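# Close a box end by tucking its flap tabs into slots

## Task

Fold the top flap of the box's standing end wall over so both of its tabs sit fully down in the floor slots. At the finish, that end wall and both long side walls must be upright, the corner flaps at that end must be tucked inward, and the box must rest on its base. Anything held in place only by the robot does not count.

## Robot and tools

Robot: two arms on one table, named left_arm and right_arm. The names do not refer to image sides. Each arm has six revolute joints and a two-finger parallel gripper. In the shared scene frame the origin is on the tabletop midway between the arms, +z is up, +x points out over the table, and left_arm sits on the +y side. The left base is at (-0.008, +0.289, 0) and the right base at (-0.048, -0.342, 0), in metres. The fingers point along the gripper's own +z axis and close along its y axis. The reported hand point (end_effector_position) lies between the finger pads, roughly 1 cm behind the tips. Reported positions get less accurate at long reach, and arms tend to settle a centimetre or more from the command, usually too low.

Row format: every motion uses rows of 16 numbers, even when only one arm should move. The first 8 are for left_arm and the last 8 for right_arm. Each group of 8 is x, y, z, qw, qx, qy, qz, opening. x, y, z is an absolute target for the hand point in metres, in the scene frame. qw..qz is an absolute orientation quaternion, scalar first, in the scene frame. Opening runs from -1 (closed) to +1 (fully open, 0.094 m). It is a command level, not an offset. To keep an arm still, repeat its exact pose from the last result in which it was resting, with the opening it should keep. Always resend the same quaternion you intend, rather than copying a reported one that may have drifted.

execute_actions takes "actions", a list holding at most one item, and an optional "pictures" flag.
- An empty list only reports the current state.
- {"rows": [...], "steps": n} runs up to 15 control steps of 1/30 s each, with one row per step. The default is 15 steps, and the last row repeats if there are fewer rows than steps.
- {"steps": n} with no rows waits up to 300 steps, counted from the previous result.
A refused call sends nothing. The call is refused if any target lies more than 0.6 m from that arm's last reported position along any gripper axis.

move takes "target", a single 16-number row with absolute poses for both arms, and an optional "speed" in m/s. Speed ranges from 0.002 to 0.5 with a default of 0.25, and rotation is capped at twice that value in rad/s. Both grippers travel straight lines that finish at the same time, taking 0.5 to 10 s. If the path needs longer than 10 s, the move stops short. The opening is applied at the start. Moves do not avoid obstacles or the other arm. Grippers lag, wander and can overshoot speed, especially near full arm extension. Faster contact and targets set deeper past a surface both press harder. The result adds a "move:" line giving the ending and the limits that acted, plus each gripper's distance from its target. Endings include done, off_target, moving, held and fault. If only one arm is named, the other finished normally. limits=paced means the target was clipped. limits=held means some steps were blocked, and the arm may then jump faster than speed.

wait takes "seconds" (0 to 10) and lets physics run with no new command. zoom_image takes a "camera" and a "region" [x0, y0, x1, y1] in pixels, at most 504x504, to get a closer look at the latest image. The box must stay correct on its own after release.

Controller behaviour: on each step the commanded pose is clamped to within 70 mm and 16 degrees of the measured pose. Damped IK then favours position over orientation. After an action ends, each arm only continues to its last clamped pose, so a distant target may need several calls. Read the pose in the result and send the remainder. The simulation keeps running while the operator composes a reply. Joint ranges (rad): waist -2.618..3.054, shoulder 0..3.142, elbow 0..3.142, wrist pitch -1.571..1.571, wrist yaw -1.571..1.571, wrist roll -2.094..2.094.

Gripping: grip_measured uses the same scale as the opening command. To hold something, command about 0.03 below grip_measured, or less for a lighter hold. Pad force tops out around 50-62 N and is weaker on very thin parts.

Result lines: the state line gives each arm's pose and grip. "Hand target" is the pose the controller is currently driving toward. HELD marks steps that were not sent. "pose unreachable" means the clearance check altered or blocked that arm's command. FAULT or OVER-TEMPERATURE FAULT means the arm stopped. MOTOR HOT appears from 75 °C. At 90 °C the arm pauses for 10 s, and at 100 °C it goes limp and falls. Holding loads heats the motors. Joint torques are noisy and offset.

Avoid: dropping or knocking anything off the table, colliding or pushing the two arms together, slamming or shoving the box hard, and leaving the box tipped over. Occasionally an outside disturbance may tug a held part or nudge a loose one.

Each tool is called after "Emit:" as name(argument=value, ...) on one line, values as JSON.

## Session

Emit:
execute_actions(actions=[])

Scene clock: 0.00 s of 4500.00 s.
left_arm: end_effector_position=(+0.3772, +0.2743, +0.4091) grip_measured=-0.400 end_effector_quat_wxyz=(+0.710, +0.016, +0.704, -0.016) | right_arm: end_effector_position=(+0.3363, -0.3297, +0.4109) grip_measured=+1.000 end_effector_quat_wxyz=(+0.709, -0.017, +0.705, +0.005)
Joint positions: left_arm=[-0.008  1.063  1.054  0.017  0.006  0.     0.028] | right_arm=[-0.009  1.06   1.062  0.005 -0.002 -0.016  0.094]
Joint velocities: left_arm=[-0.017 -0.007 -0.012  0.007  0.007 -0.037  0.001] | right_arm=[-0.002  0.007 -0.002 -0.022 -0.037 -0.037  0.   ]
Joint torques (N m, as the arm reports them, + toward a larger angle): no reading
Hand target (left_arm): +0.375, +0.274, +0.411; +0.710, +0.015, +0.704, -0.016
Hand target (right_arm): +0.334, -0.330, +0.415; +0.712, -0.016, +0.702, +0.006

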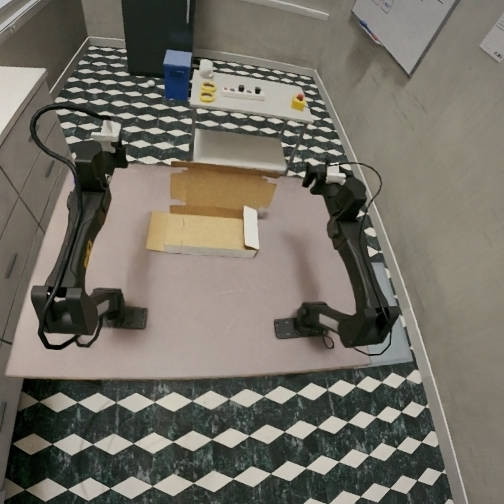

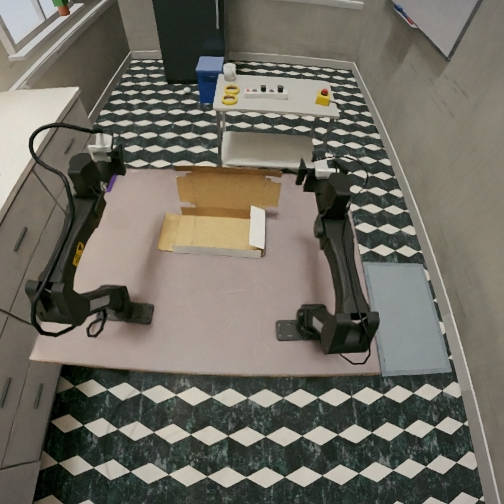

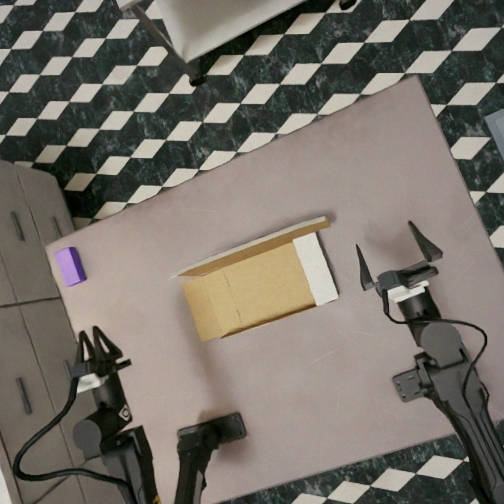

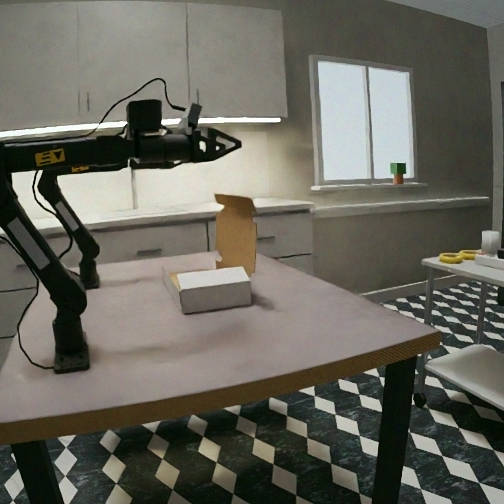

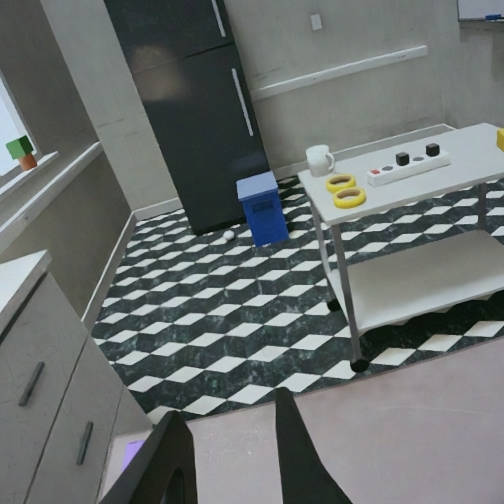

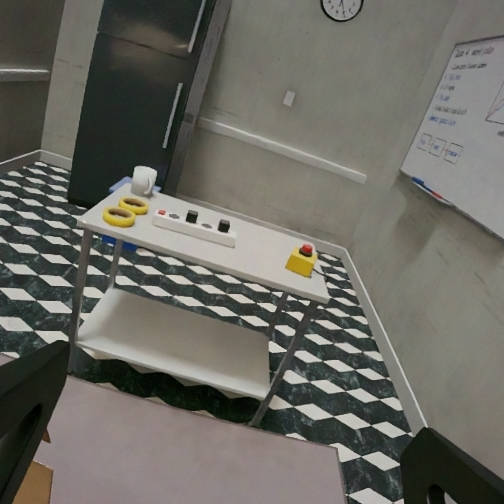

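Emit:
move(target=[0.33,0.10,0.15,0.30,0,0.953,0,-1,0.33,-0.15,0.16,0,0.615,0.789,0,0.3])

Scene clock: 9.70 s of 4500.00 s.
left_arm: end_effector_position=(+0.3286, +0.1013, +0.1416) grip_measured=-0.998 end_effector_quat_wxyz=(+0.300, -0.002, +0.954, -0.000) | right_arm: end_effector_position=(+0.3298, -0.1462, +0.1490) grip_measured=+0.302 end_effector_quat_wxyz=(+0.002, +0.601, +0.799, +0.019)
Joint positions: left_arm=[-0.649  1.56   1.188 -0.701 -0.368 -0.587  0.   ] | right_arm=[ 0.433  2.188  2.202 -1.549 -0.012  1.762  0.061]
Joint velocities: left_arm=[-0.022 -0.002 -0.002 -0.007 -0.022 -0.007 -0.   ] | right_arm=[-0.002  0.002 -0.012 -0.022  0.007  0.022 -0.   ]
Joint torques (N m, as the arm reports them, + toward a larger angle): left_arm=[-0.73 -6.49 10.35  0.98 -0.22 -0.04] | right_arm=[ -0.85 -12.51  10.44  -0.05  -0.09   0.07]
Hand target (left_arm): +0.328, +0.097, +0.146; +0.298, -0.003, +0.955, -0.004
Hand target (right_arm): +0.332, -0.148, +0.154; +0.001, +0.609, +0.793, +0.024
Off the commanded pose (left_arm): 0.009 m, 0 deg.
Off the commanded pose (right_arm): 0.012 m, 3 deg.
joint sent to its limit (right arm) — the command would take joint 4 (wrist pitch) past its lower limit, so that joint was sent only as far as its limit.
After step 90, 2.17 s passed at rest.
move: off_target (right_arm)

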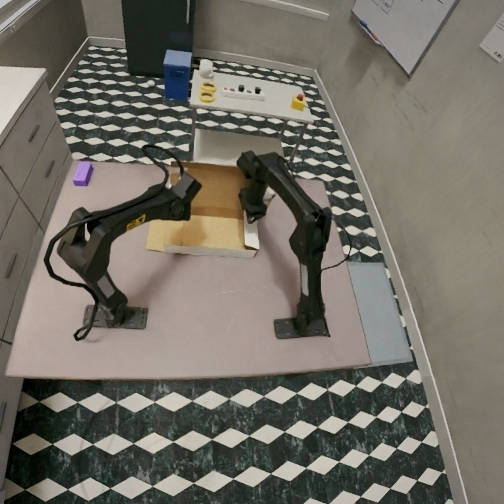

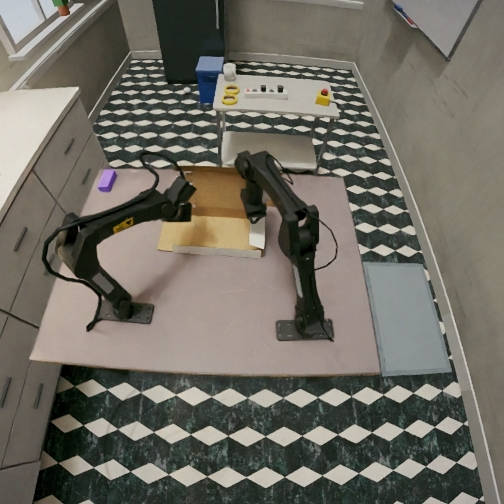

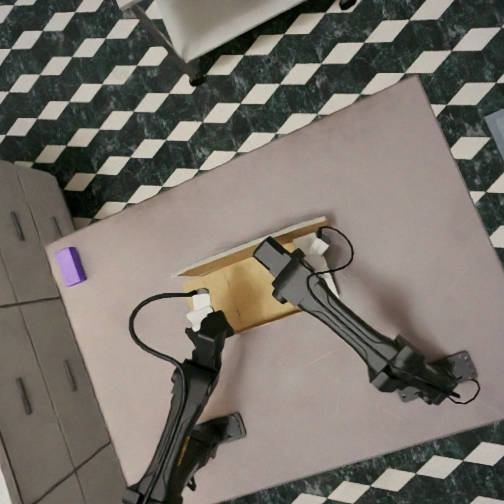

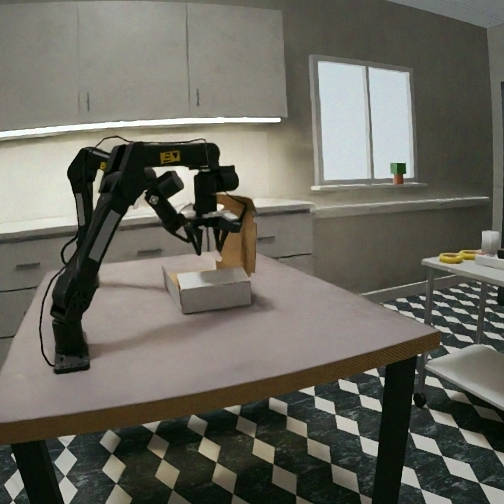

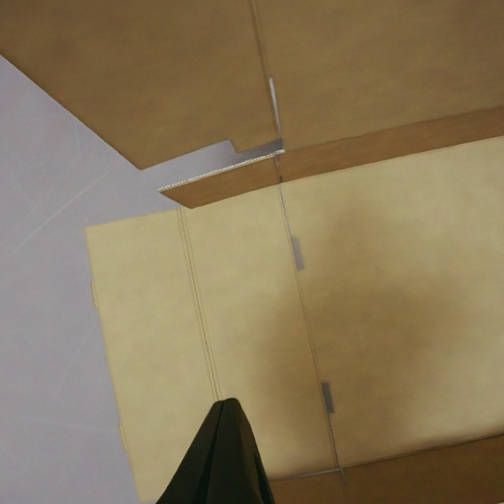

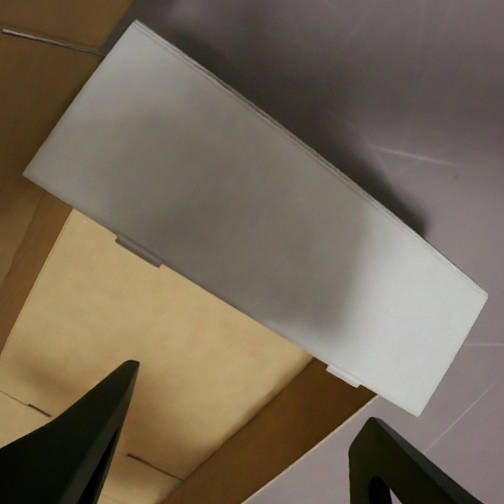

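Emit:
move(target=[0.32,0.05,0.0,0.30,0,0.953,0,-1,0.33,-0.16,0.10,0,0.643,0.766,0,0.3], speed=0.1)

Scene clock: 23.07 s of 4500.00 s.
left_arm: end_effector_position=(+0.3254, +0.0486, +0.0134) grip_measured=-0.998 end_effector_quat_wxyz=(+0.310, -0.002, +0.951, -0.005) | right_arm: end_effector_position=(+0.3292, -0.1536, +0.1002) grip_measured=+0.302 end_effector_quat_wxyz=(-0.006, +0.636, +0.772, +0.001)
Joint positions: left_arm=[-0.781  1.867  0.984 -0.217 -0.435 -0.709  0.   ] | right_arm=[ 0.418  2.18   1.993 -1.388 -0.011  1.835  0.061]
Joint velocities: left_arm=[ 0.002  0.012 -0.002  0.022  0.022  0.051  0.   ] | right_arm=[-0.007 -0.012 -0.012  0.022 -0.037  0.022 -0.001]
Joint torques (N m, as the arm reports them, + toward a larger angle): left_arm=[-0.94 -7.28  4.36  1.25 -0.25 -0.03] | right_arm=[ -0.86 -14.13   5.54   0.16   0.1    0.05]
Hand target (left_arm): +0.318, +0.051, -0.001; +0.299, -0.000, +0.954, +0.000
Hand target (right_arm): +0.330, -0.160, +0.100; -0.000, +0.643, +0.766, -0.000
Off the commanded pose (left_arm): 0.014 m, 1 deg.
Off the commanded pose (right_arm): 0.006 m, 1 deg.
After step 90, 8.43 s passed at rest.
move: off_target (left_arm)

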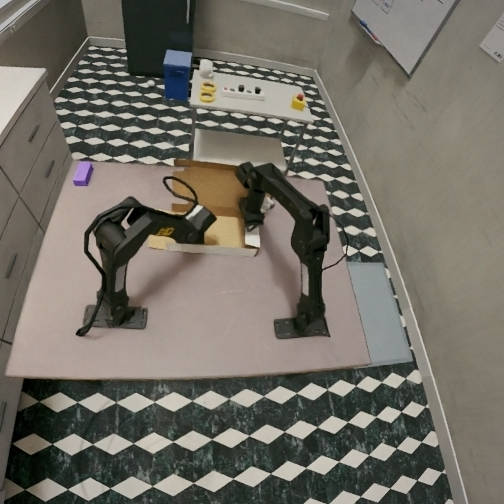

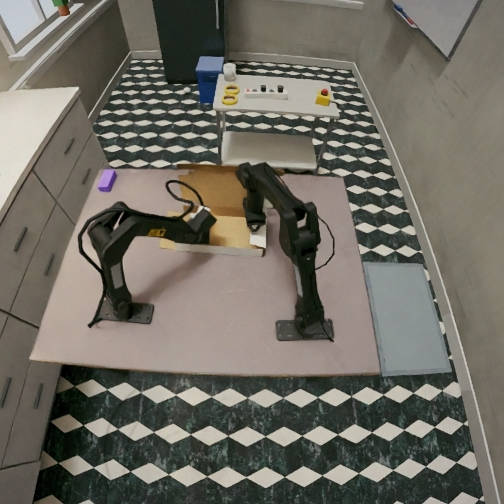

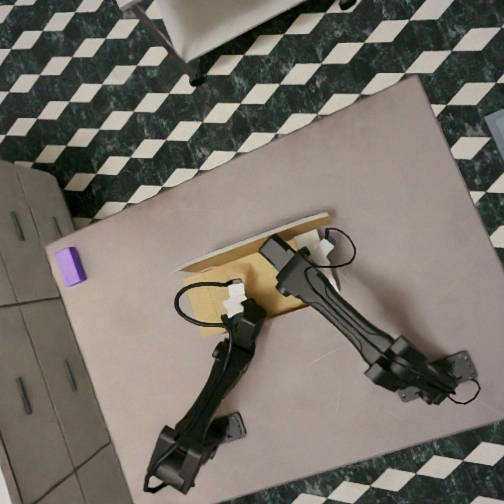

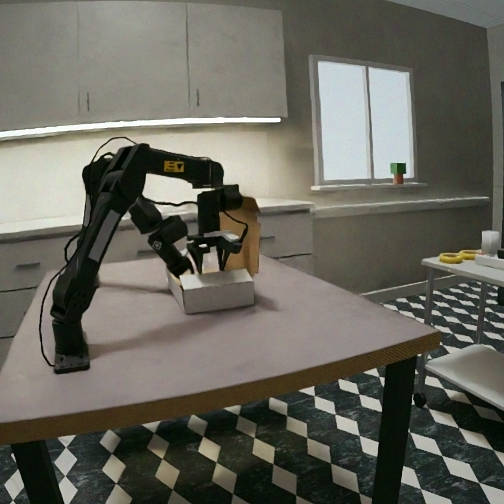

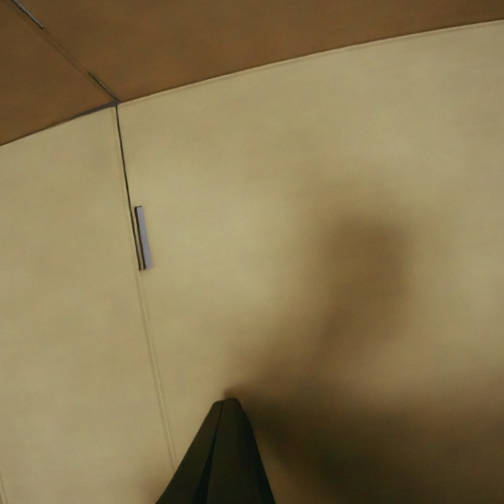

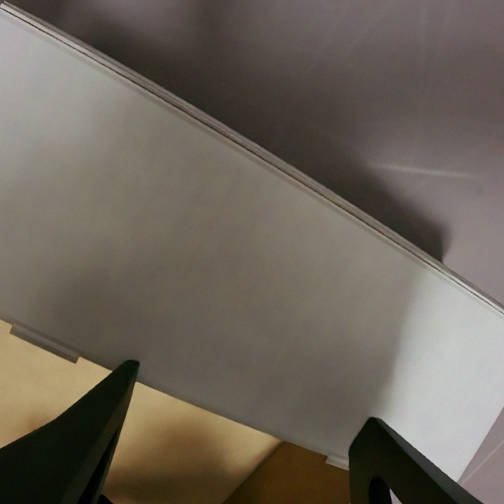

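Emit:
move(target=[0.32,0.05,0.0,0.30,0,0.953,0,-1,0.342,-0.175,0.075,0,0.643,0.766,0,0.3], speed=0.05)

Emit:
zoom_image(camera="cam_low", region=[130,170,290,330])

Scene clock: 28.53 s of 4500.00 s.
left_arm: end_effector_position=(+0.3266, +0.0474, +0.0135) grip_measured=-0.998 end_effector_quat_wxyz=(+0.312, -0.003, +0.950, -0.008) | right_arm: end_effector_position=(+0.3418, -0.1669, +0.0837) grip_measured=+0.302 end_effector_quat_wxyz=(-0.003, +0.641, +0.767, +0.011)
Joint positions: left_arm=[-0.781  1.869  0.984 -0.207 -0.435 -0.709  0.   ] | right_arm=[ 0.376  2.18   1.928 -1.301 -0.016  1.807  0.061]
Joint velocities: left_arm=[ 0.007  0.007 -0.007  0.022  0.007 -0.081  0.   ] | right_arm=[-0.002  0.002 -0.007 -0.007  0.066 -0.022 -0.   ]
Joint torques (N m, as the arm reports them, + toward a larger angle): left_arm=[-0.48 -7.29  5.05  1.15 -0.21 -0.02] | right_arm=[ -1.05 -12.47   5.49   0.22   0.17  -0.11]
Hand target (left_arm): +0.320, +0.050, +0.000; +0.300, -0.000, +0.954, -0.000
Hand target (right_arm): +0.342, -0.175, +0.075; -0.000, +0.643, +0.766, -0.000
Off the commanded pose (left_arm): 0.015 m, 2 deg.
Off the commanded pose (right_arm): 0.012 m, 1 deg.
After step 90, 1.47 s passed at rest.
move: off_target (left_arm, right_arm)

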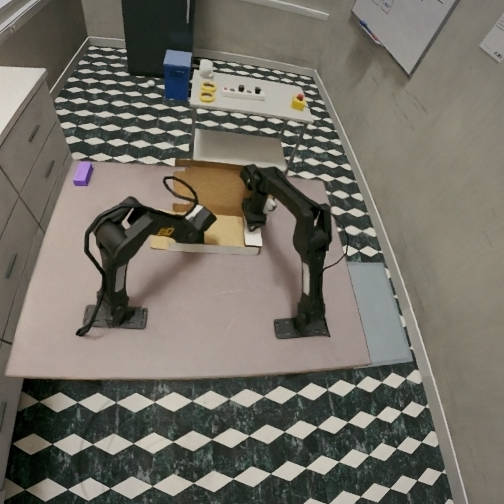

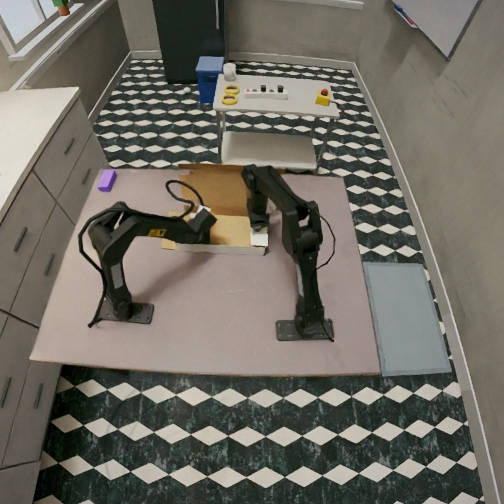

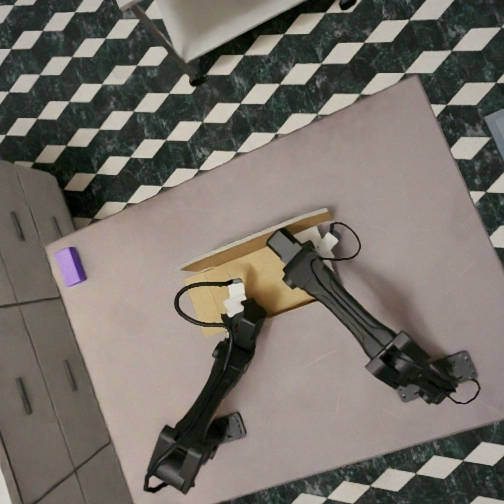

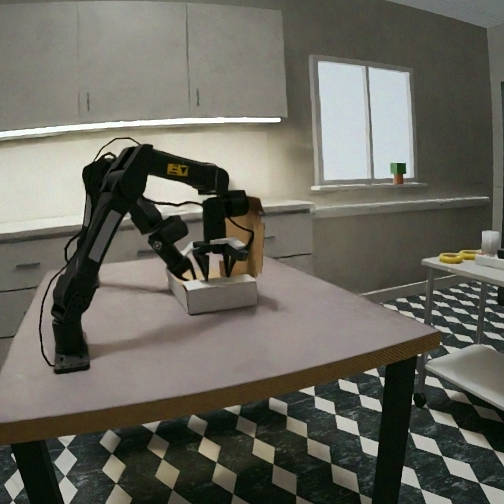

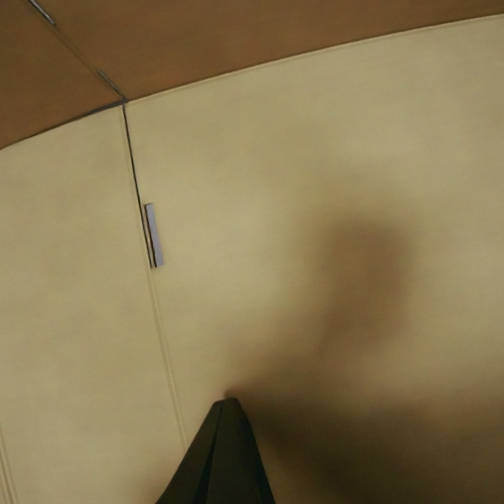

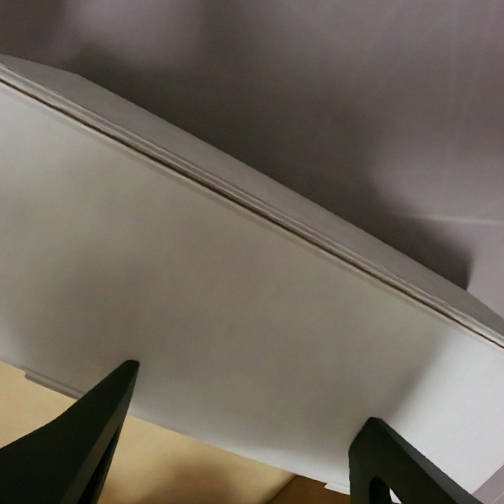

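Region (130, 170, 290, 330) of cam_low's 504x504 image, scaled by 3.150, with more detail than that image has.

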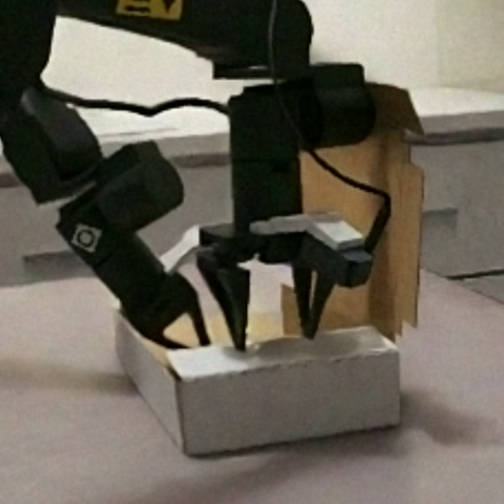

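Emit:
move(target=[0.32,0.05,0.0,0.30,0,0.953,0,-1,0.342,-0.17,0.01,0,0.643,0.766,0,0.3], speed=0.04)

Emit:
zoom_image(camera="cam_low", region=[130,170,290,330])

Scene clock: 34.53 s of 4500.00 s.
left_arm: end_effector_position=(+0.3278, +0.0455, +0.0134) grip_measured=-0.998 end_effector_quat_wxyz=(+0.314, -0.004, +0.949, -0.012) | right_arm: end_effector_position=(+0.3478, -0.1628, +0.0229) grip_measured=+0.302 end_effector_quat_wxyz=(-0.002, +0.641, +0.767, +0.022)
Joint positions: left_arm=[-0.781  1.872  0.984 -0.195 -0.432 -0.709  0.   ] | right_arm=[ 0.376  2.221  1.751 -1.063 -0.023  1.807  0.061]
Joint velocities: left_arm=[-0.007 -0.017  0.002 -0.007  0.066 -0.022 -0.   ] | right_arm=[-0.002 -0.017  0.002 -0.007  0.037 -0.066 -0.   ]
Joint torques (N m, as the arm reports them, + toward a larger angle): left_arm=[-0.64 -7.37  5.16  1.08 -0.29 -0.02] | right_arm=[  0.   -11.9    5.45   0.15   0.26  -0.01]
Hand target (left_arm): +0.320, +0.050, +0.000; +0.300, -0.000, +0.954, +0.000
Hand target (right_arm): +0.342, -0.170, +0.010; -0.000, +0.643, +0.766, -0.000
Off the commanded pose (left_arm): 0.016 m, 2 deg.
Off the commanded pose (right_arm): 0.016 m, 3 deg.
After step 90, 0.77 s passed at rest.
move: off_target (left_arm, right_arm)

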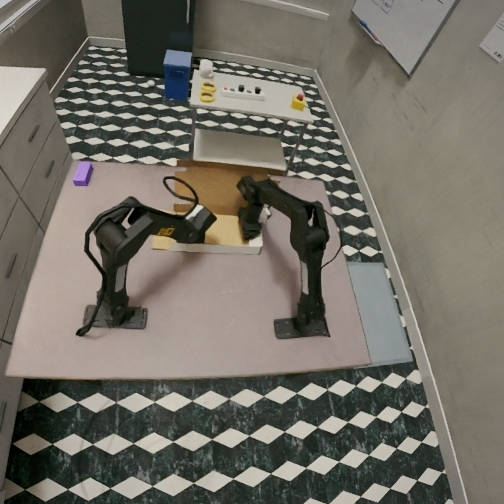

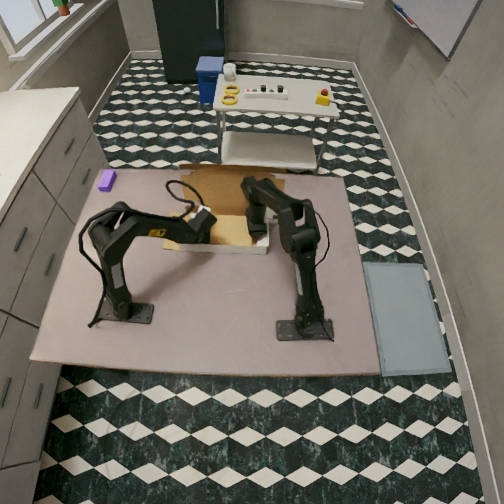

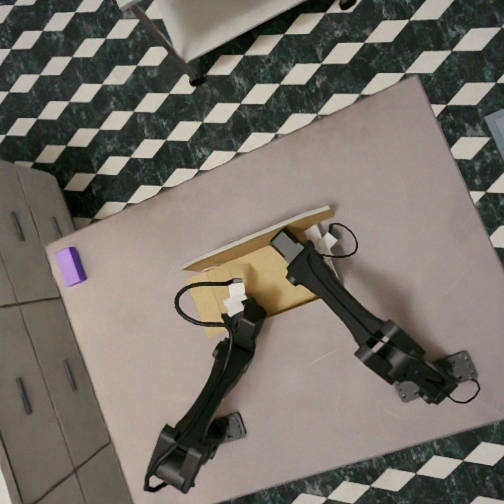

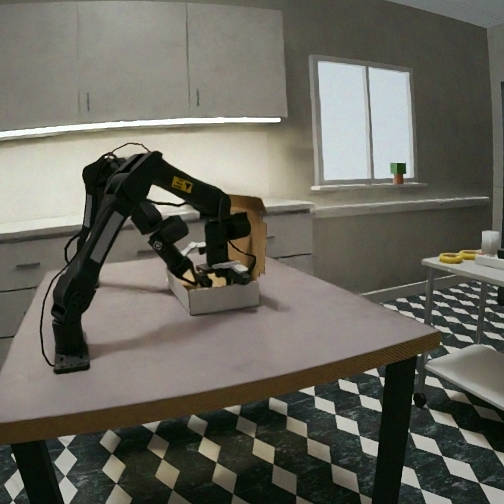

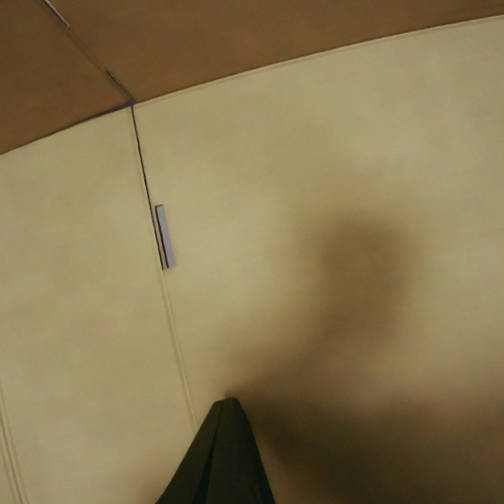

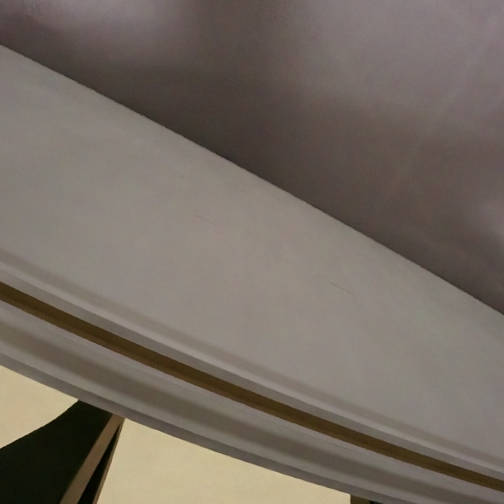

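Region (130, 170, 290, 330) of cam_low's 504x504 image, scaled by 3.150, with more detail than that image has.

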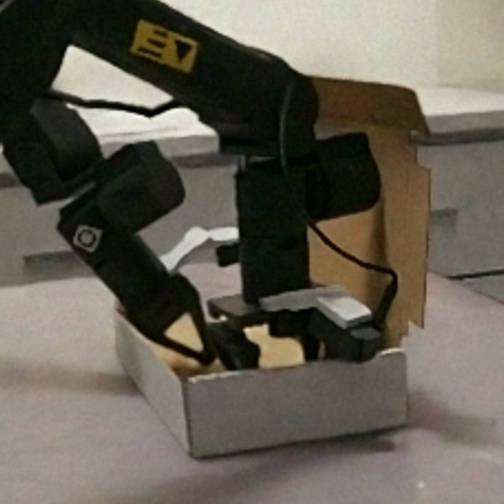

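Emit:
move(target=[0.32,0.05,0.0,0.30,0,0.953,0,-1,0.345,-0.205,0.018,0,0.643,0.766,0,0.3], speed=0.03)

Emit:
zoom_image(camera="cam_low", region=[130,170,290,330])

Scene clock: 41.33 s of 4500.00 s.
left_arm: end_effector_position=(+0.3291, +0.0439, +0.0144) grip_measured=-0.998 end_effector_quat_wxyz=(+0.317, -0.005, +0.948, -0.015) | right_arm: end_effector_position=(+0.3498, -0.1900, +0.0197) grip_measured=+0.302 end_effector_quat_wxyz=(-0.007, +0.642, +0.766, +0.017)
Joint positions: left_arm=[-0.781  1.872  0.984 -0.186 -0.431 -0.709  0.   ] | right_arm=[ 0.313  2.204  1.709 -1.053 -0.029  1.747  0.061]
Joint velocities: left_arm=[ 0.017 -0.007 -0.012  0.095  0.066 -0.022 -0.001] | right_arm=[ 0.017 -0.002 -0.017 -0.022 -0.007  0.022 -0.001]
Joint torques (N m, as the arm reports them, + toward a larger angle): left_arm=[-0.61 -7.5   5.11  1.01 -0.26 -0.02] | right_arm=[ -1.57 -14.15   5.01   0.     0.32  -0.18]
Hand target (left_arm): +0.320, +0.050, +0.000; +0.300, -0.000, +0.954, +0.000
Hand target (right_arm): +0.345, -0.205, +0.018; -0.001, +0.643, +0.766, -0.000
Off the commanded pose (left_arm): 0.018 m, 3 deg.
Off the commanded pose (right_arm): 0.016 m, 2 deg.
After step 90, 2.13 s passed at rest.
move: off_target (left_arm, right_arm)

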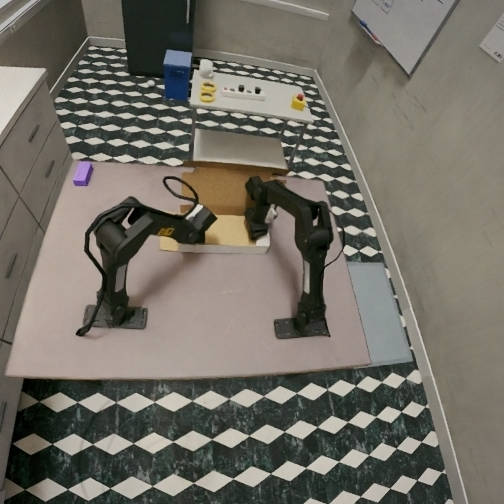

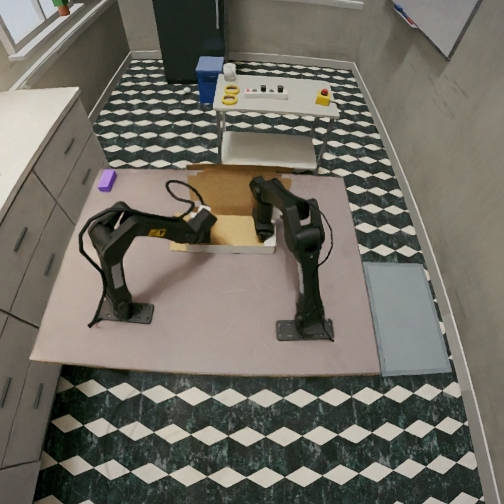

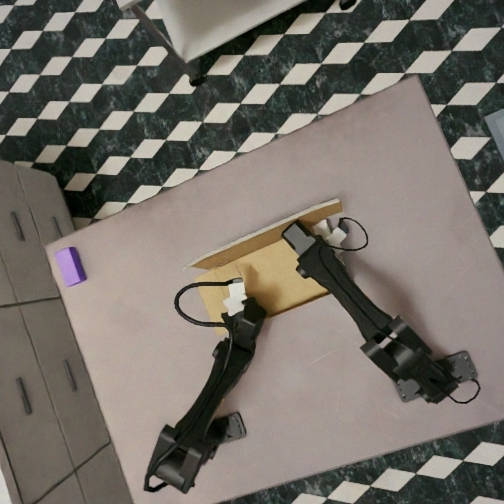

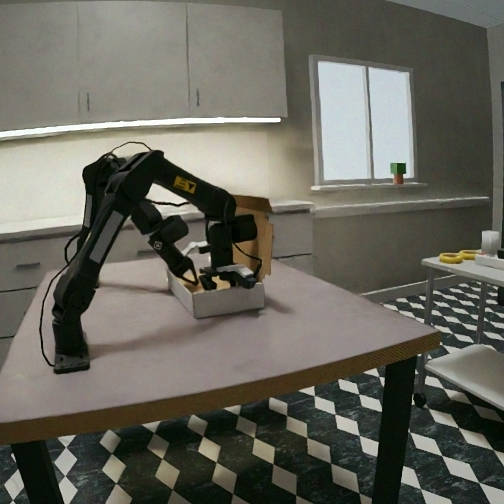

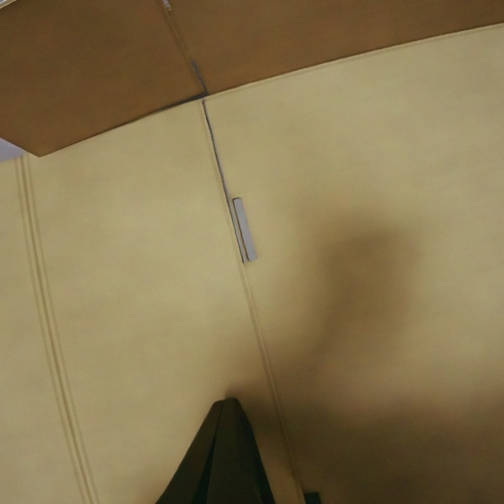

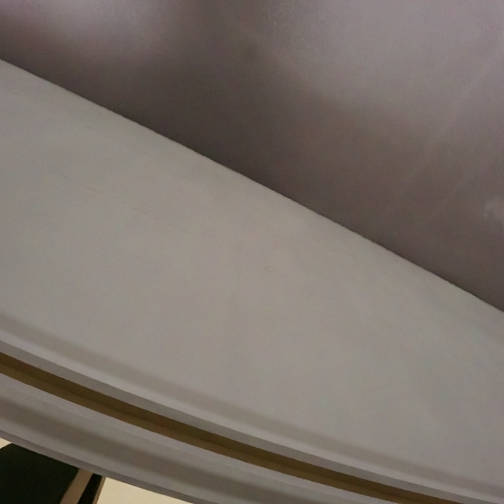

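Region (130, 170, 290, 330) of cam_low's 504x504 image, scaled by 3.150, with more detail than that image has.

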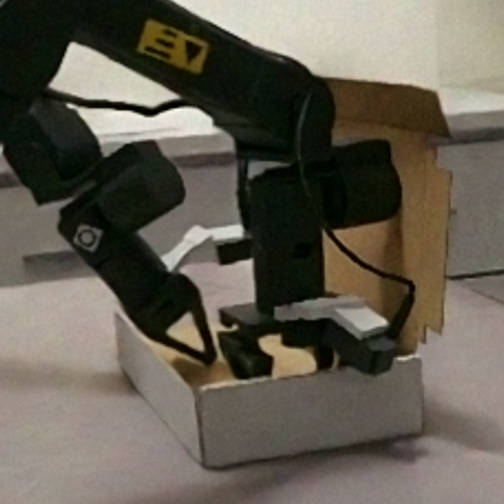

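Emit:
move(target=[0.32,0.05,0.0,0.30,0,0.953,0,-1,0.335,-0.18,0.12,0,0.643,0.766,0,0.3], speed=0.08)

Emit:
move(target=[0.32,0.05,0.0,0.30,0,0.953,0,-1,0.335,-0.205,0.11,0.15,-0.12,0.981,0.02,0.6], speed=0.2)

Emit:
zoom_image(camera="cam_low", region=[130,170,290,330])

Scene clock: 47.47 s of 4500.00 s.
left_arm: end_effector_position=(+0.3294, +0.0435, +0.0147) grip_measured=-0.998 end_effector_quat_wxyz=(+0.318, -0.005, +0.948, -0.016) | right_arm: end_effector_position=(+0.3336, -0.1819, +0.1059) grip_measured=+0.302 end_effector_quat_wxyz=(-0.013, +0.643, +0.766, -0.009)
Joint positions: left_arm=[-0.781  1.872  0.984 -0.183 -0.431 -0.709  0.   ] | right_arm=[ 0.351  2.172  2.003 -1.429 -0.014  1.787  0.061]
Joint velocities: left_arm=[ 0.007  0.012 -0.002 -0.081 -0.007 -0.066 -0.001] | right_arm=[-0.012 -0.002 -0.007 -0.037  0.007  0.037  0.   ]
Joint torques (N m, as the arm reports them, + toward a larger angle): left_arm=[-0.64 -7.48  5.1   0.99 -0.26 -0.04] | right_arm=[  0.9  -14.36  10.51  -0.17   0.14   0.06]
Hand target (left_arm): +0.320, +0.050, +0.000; +0.300, -0.000, +0.954, -0.000
Hand target (right_arm): +0.335, -0.180, +0.120; -0.000, +0.643, +0.766, +0.000
Off the commanded pose (left_arm): 0.019 m, 3 deg.
Off the commanded pose (right_arm): 0.014 m, 2 deg.
After step 90, 1.30 s passed at rest.
move: off_target (left_arm, right_arm)

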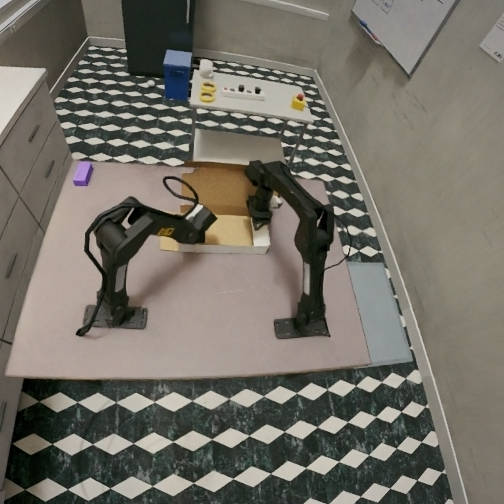

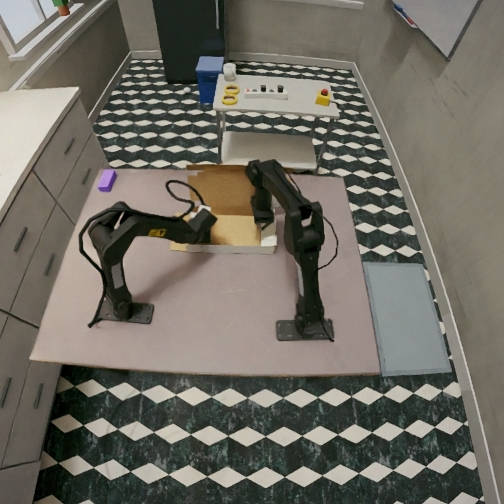

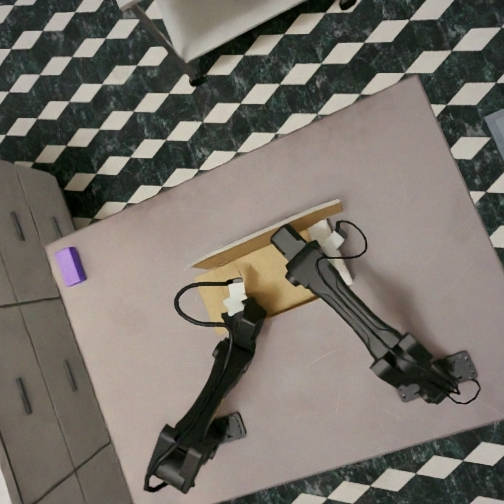

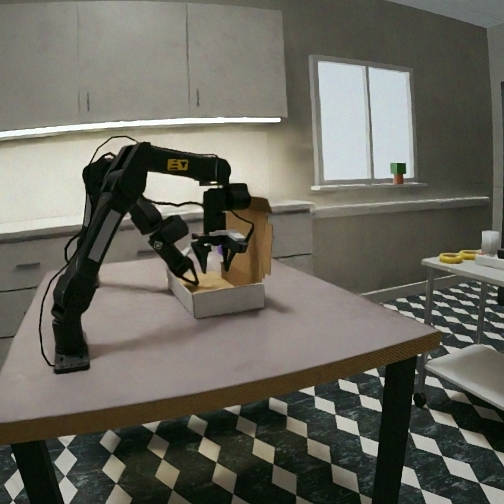

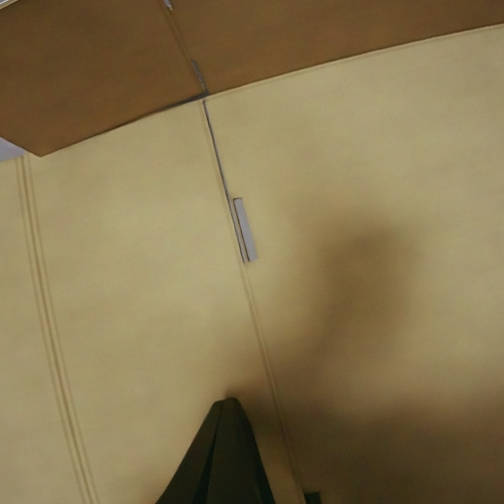

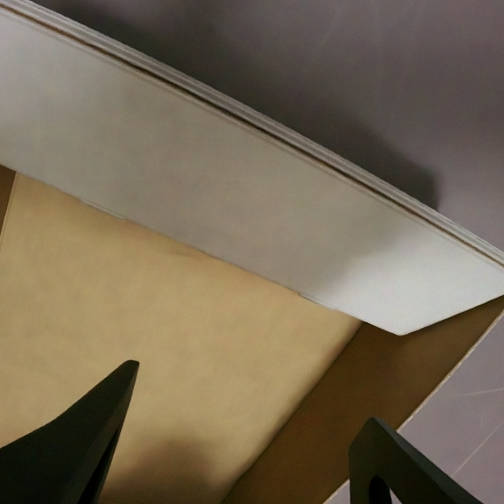

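Scene clock: 52.17 s of 4500.00 s.
left_arm: end_effector_position=(+0.3294, +0.0435, +0.0147) grip_measured=-0.998 end_effector_quat_wxyz=(+0.318, -0.005, +0.948, -0.016) | right_arm: end_effector_position=(+0.3365, -0.2018, +0.1072) grip_measured=+0.598 end_effector_quat_wxyz=(+0.143, -0.120, +0.982, +0.012)
Joint positions: left_arm=[-0.781  1.872  0.984 -0.183 -0.431 -0.709  0.   ] | right_arm=[ 0.33   1.835  1.484 -0.935  0.047  0.119  0.075]
Joint velocities: left_arm=[-0.012 -0.007 -0.002  0.007  0.007 -0.037  0.   ] | right_arm=[-0.017 -0.007  0.007  0.022 -0.095  0.007  0.   ]
Joint torques (N m, as the arm reports them, + toward a larger angle): left_arm=[-0.5  -7.49  5.14  1.02 -0.24 -0.01] | right_arm=[ -0.93 -12.1    6.62   0.69  -0.1   -0.11]
Hand target (left_arm): +0.320, +0.050, +0.000; +0.300, -0.000, +0.954, +0.000
Hand target (right_arm): +0.335, -0.205, +0.112; +0.150, -0.120, +0.981, +0.017
Off the commanded pose (left_arm): 0.019 m, 3 deg.
Off the commanded pose (right_arm): 0.005 m, 1 deg.
move: off_target (left_arm)

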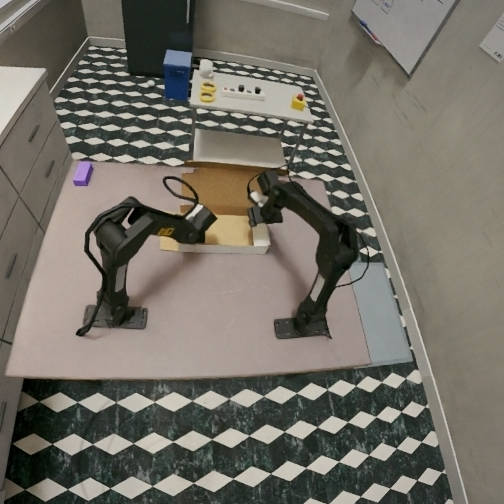

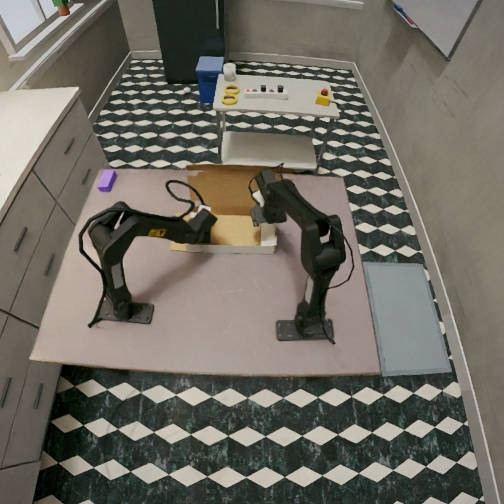

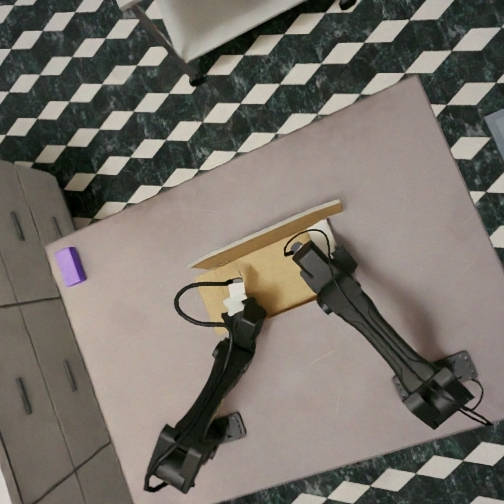

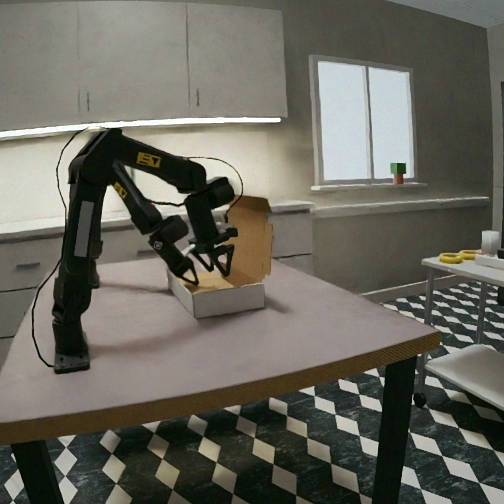

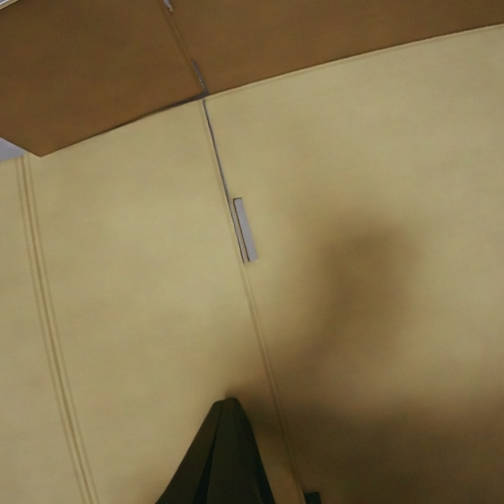

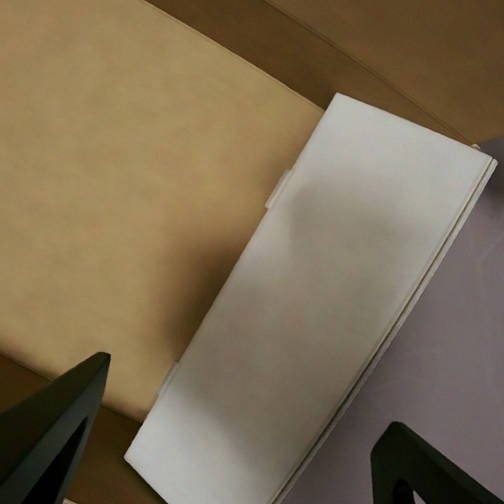

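Region (130, 170, 290, 330) of cam_low's 504x504 image, scaled by 3.150, with more detail than that image has.

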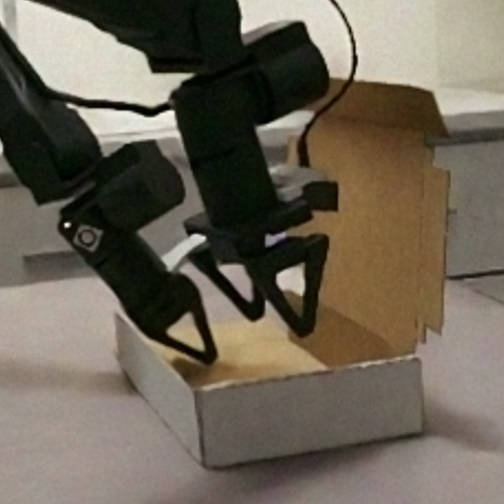

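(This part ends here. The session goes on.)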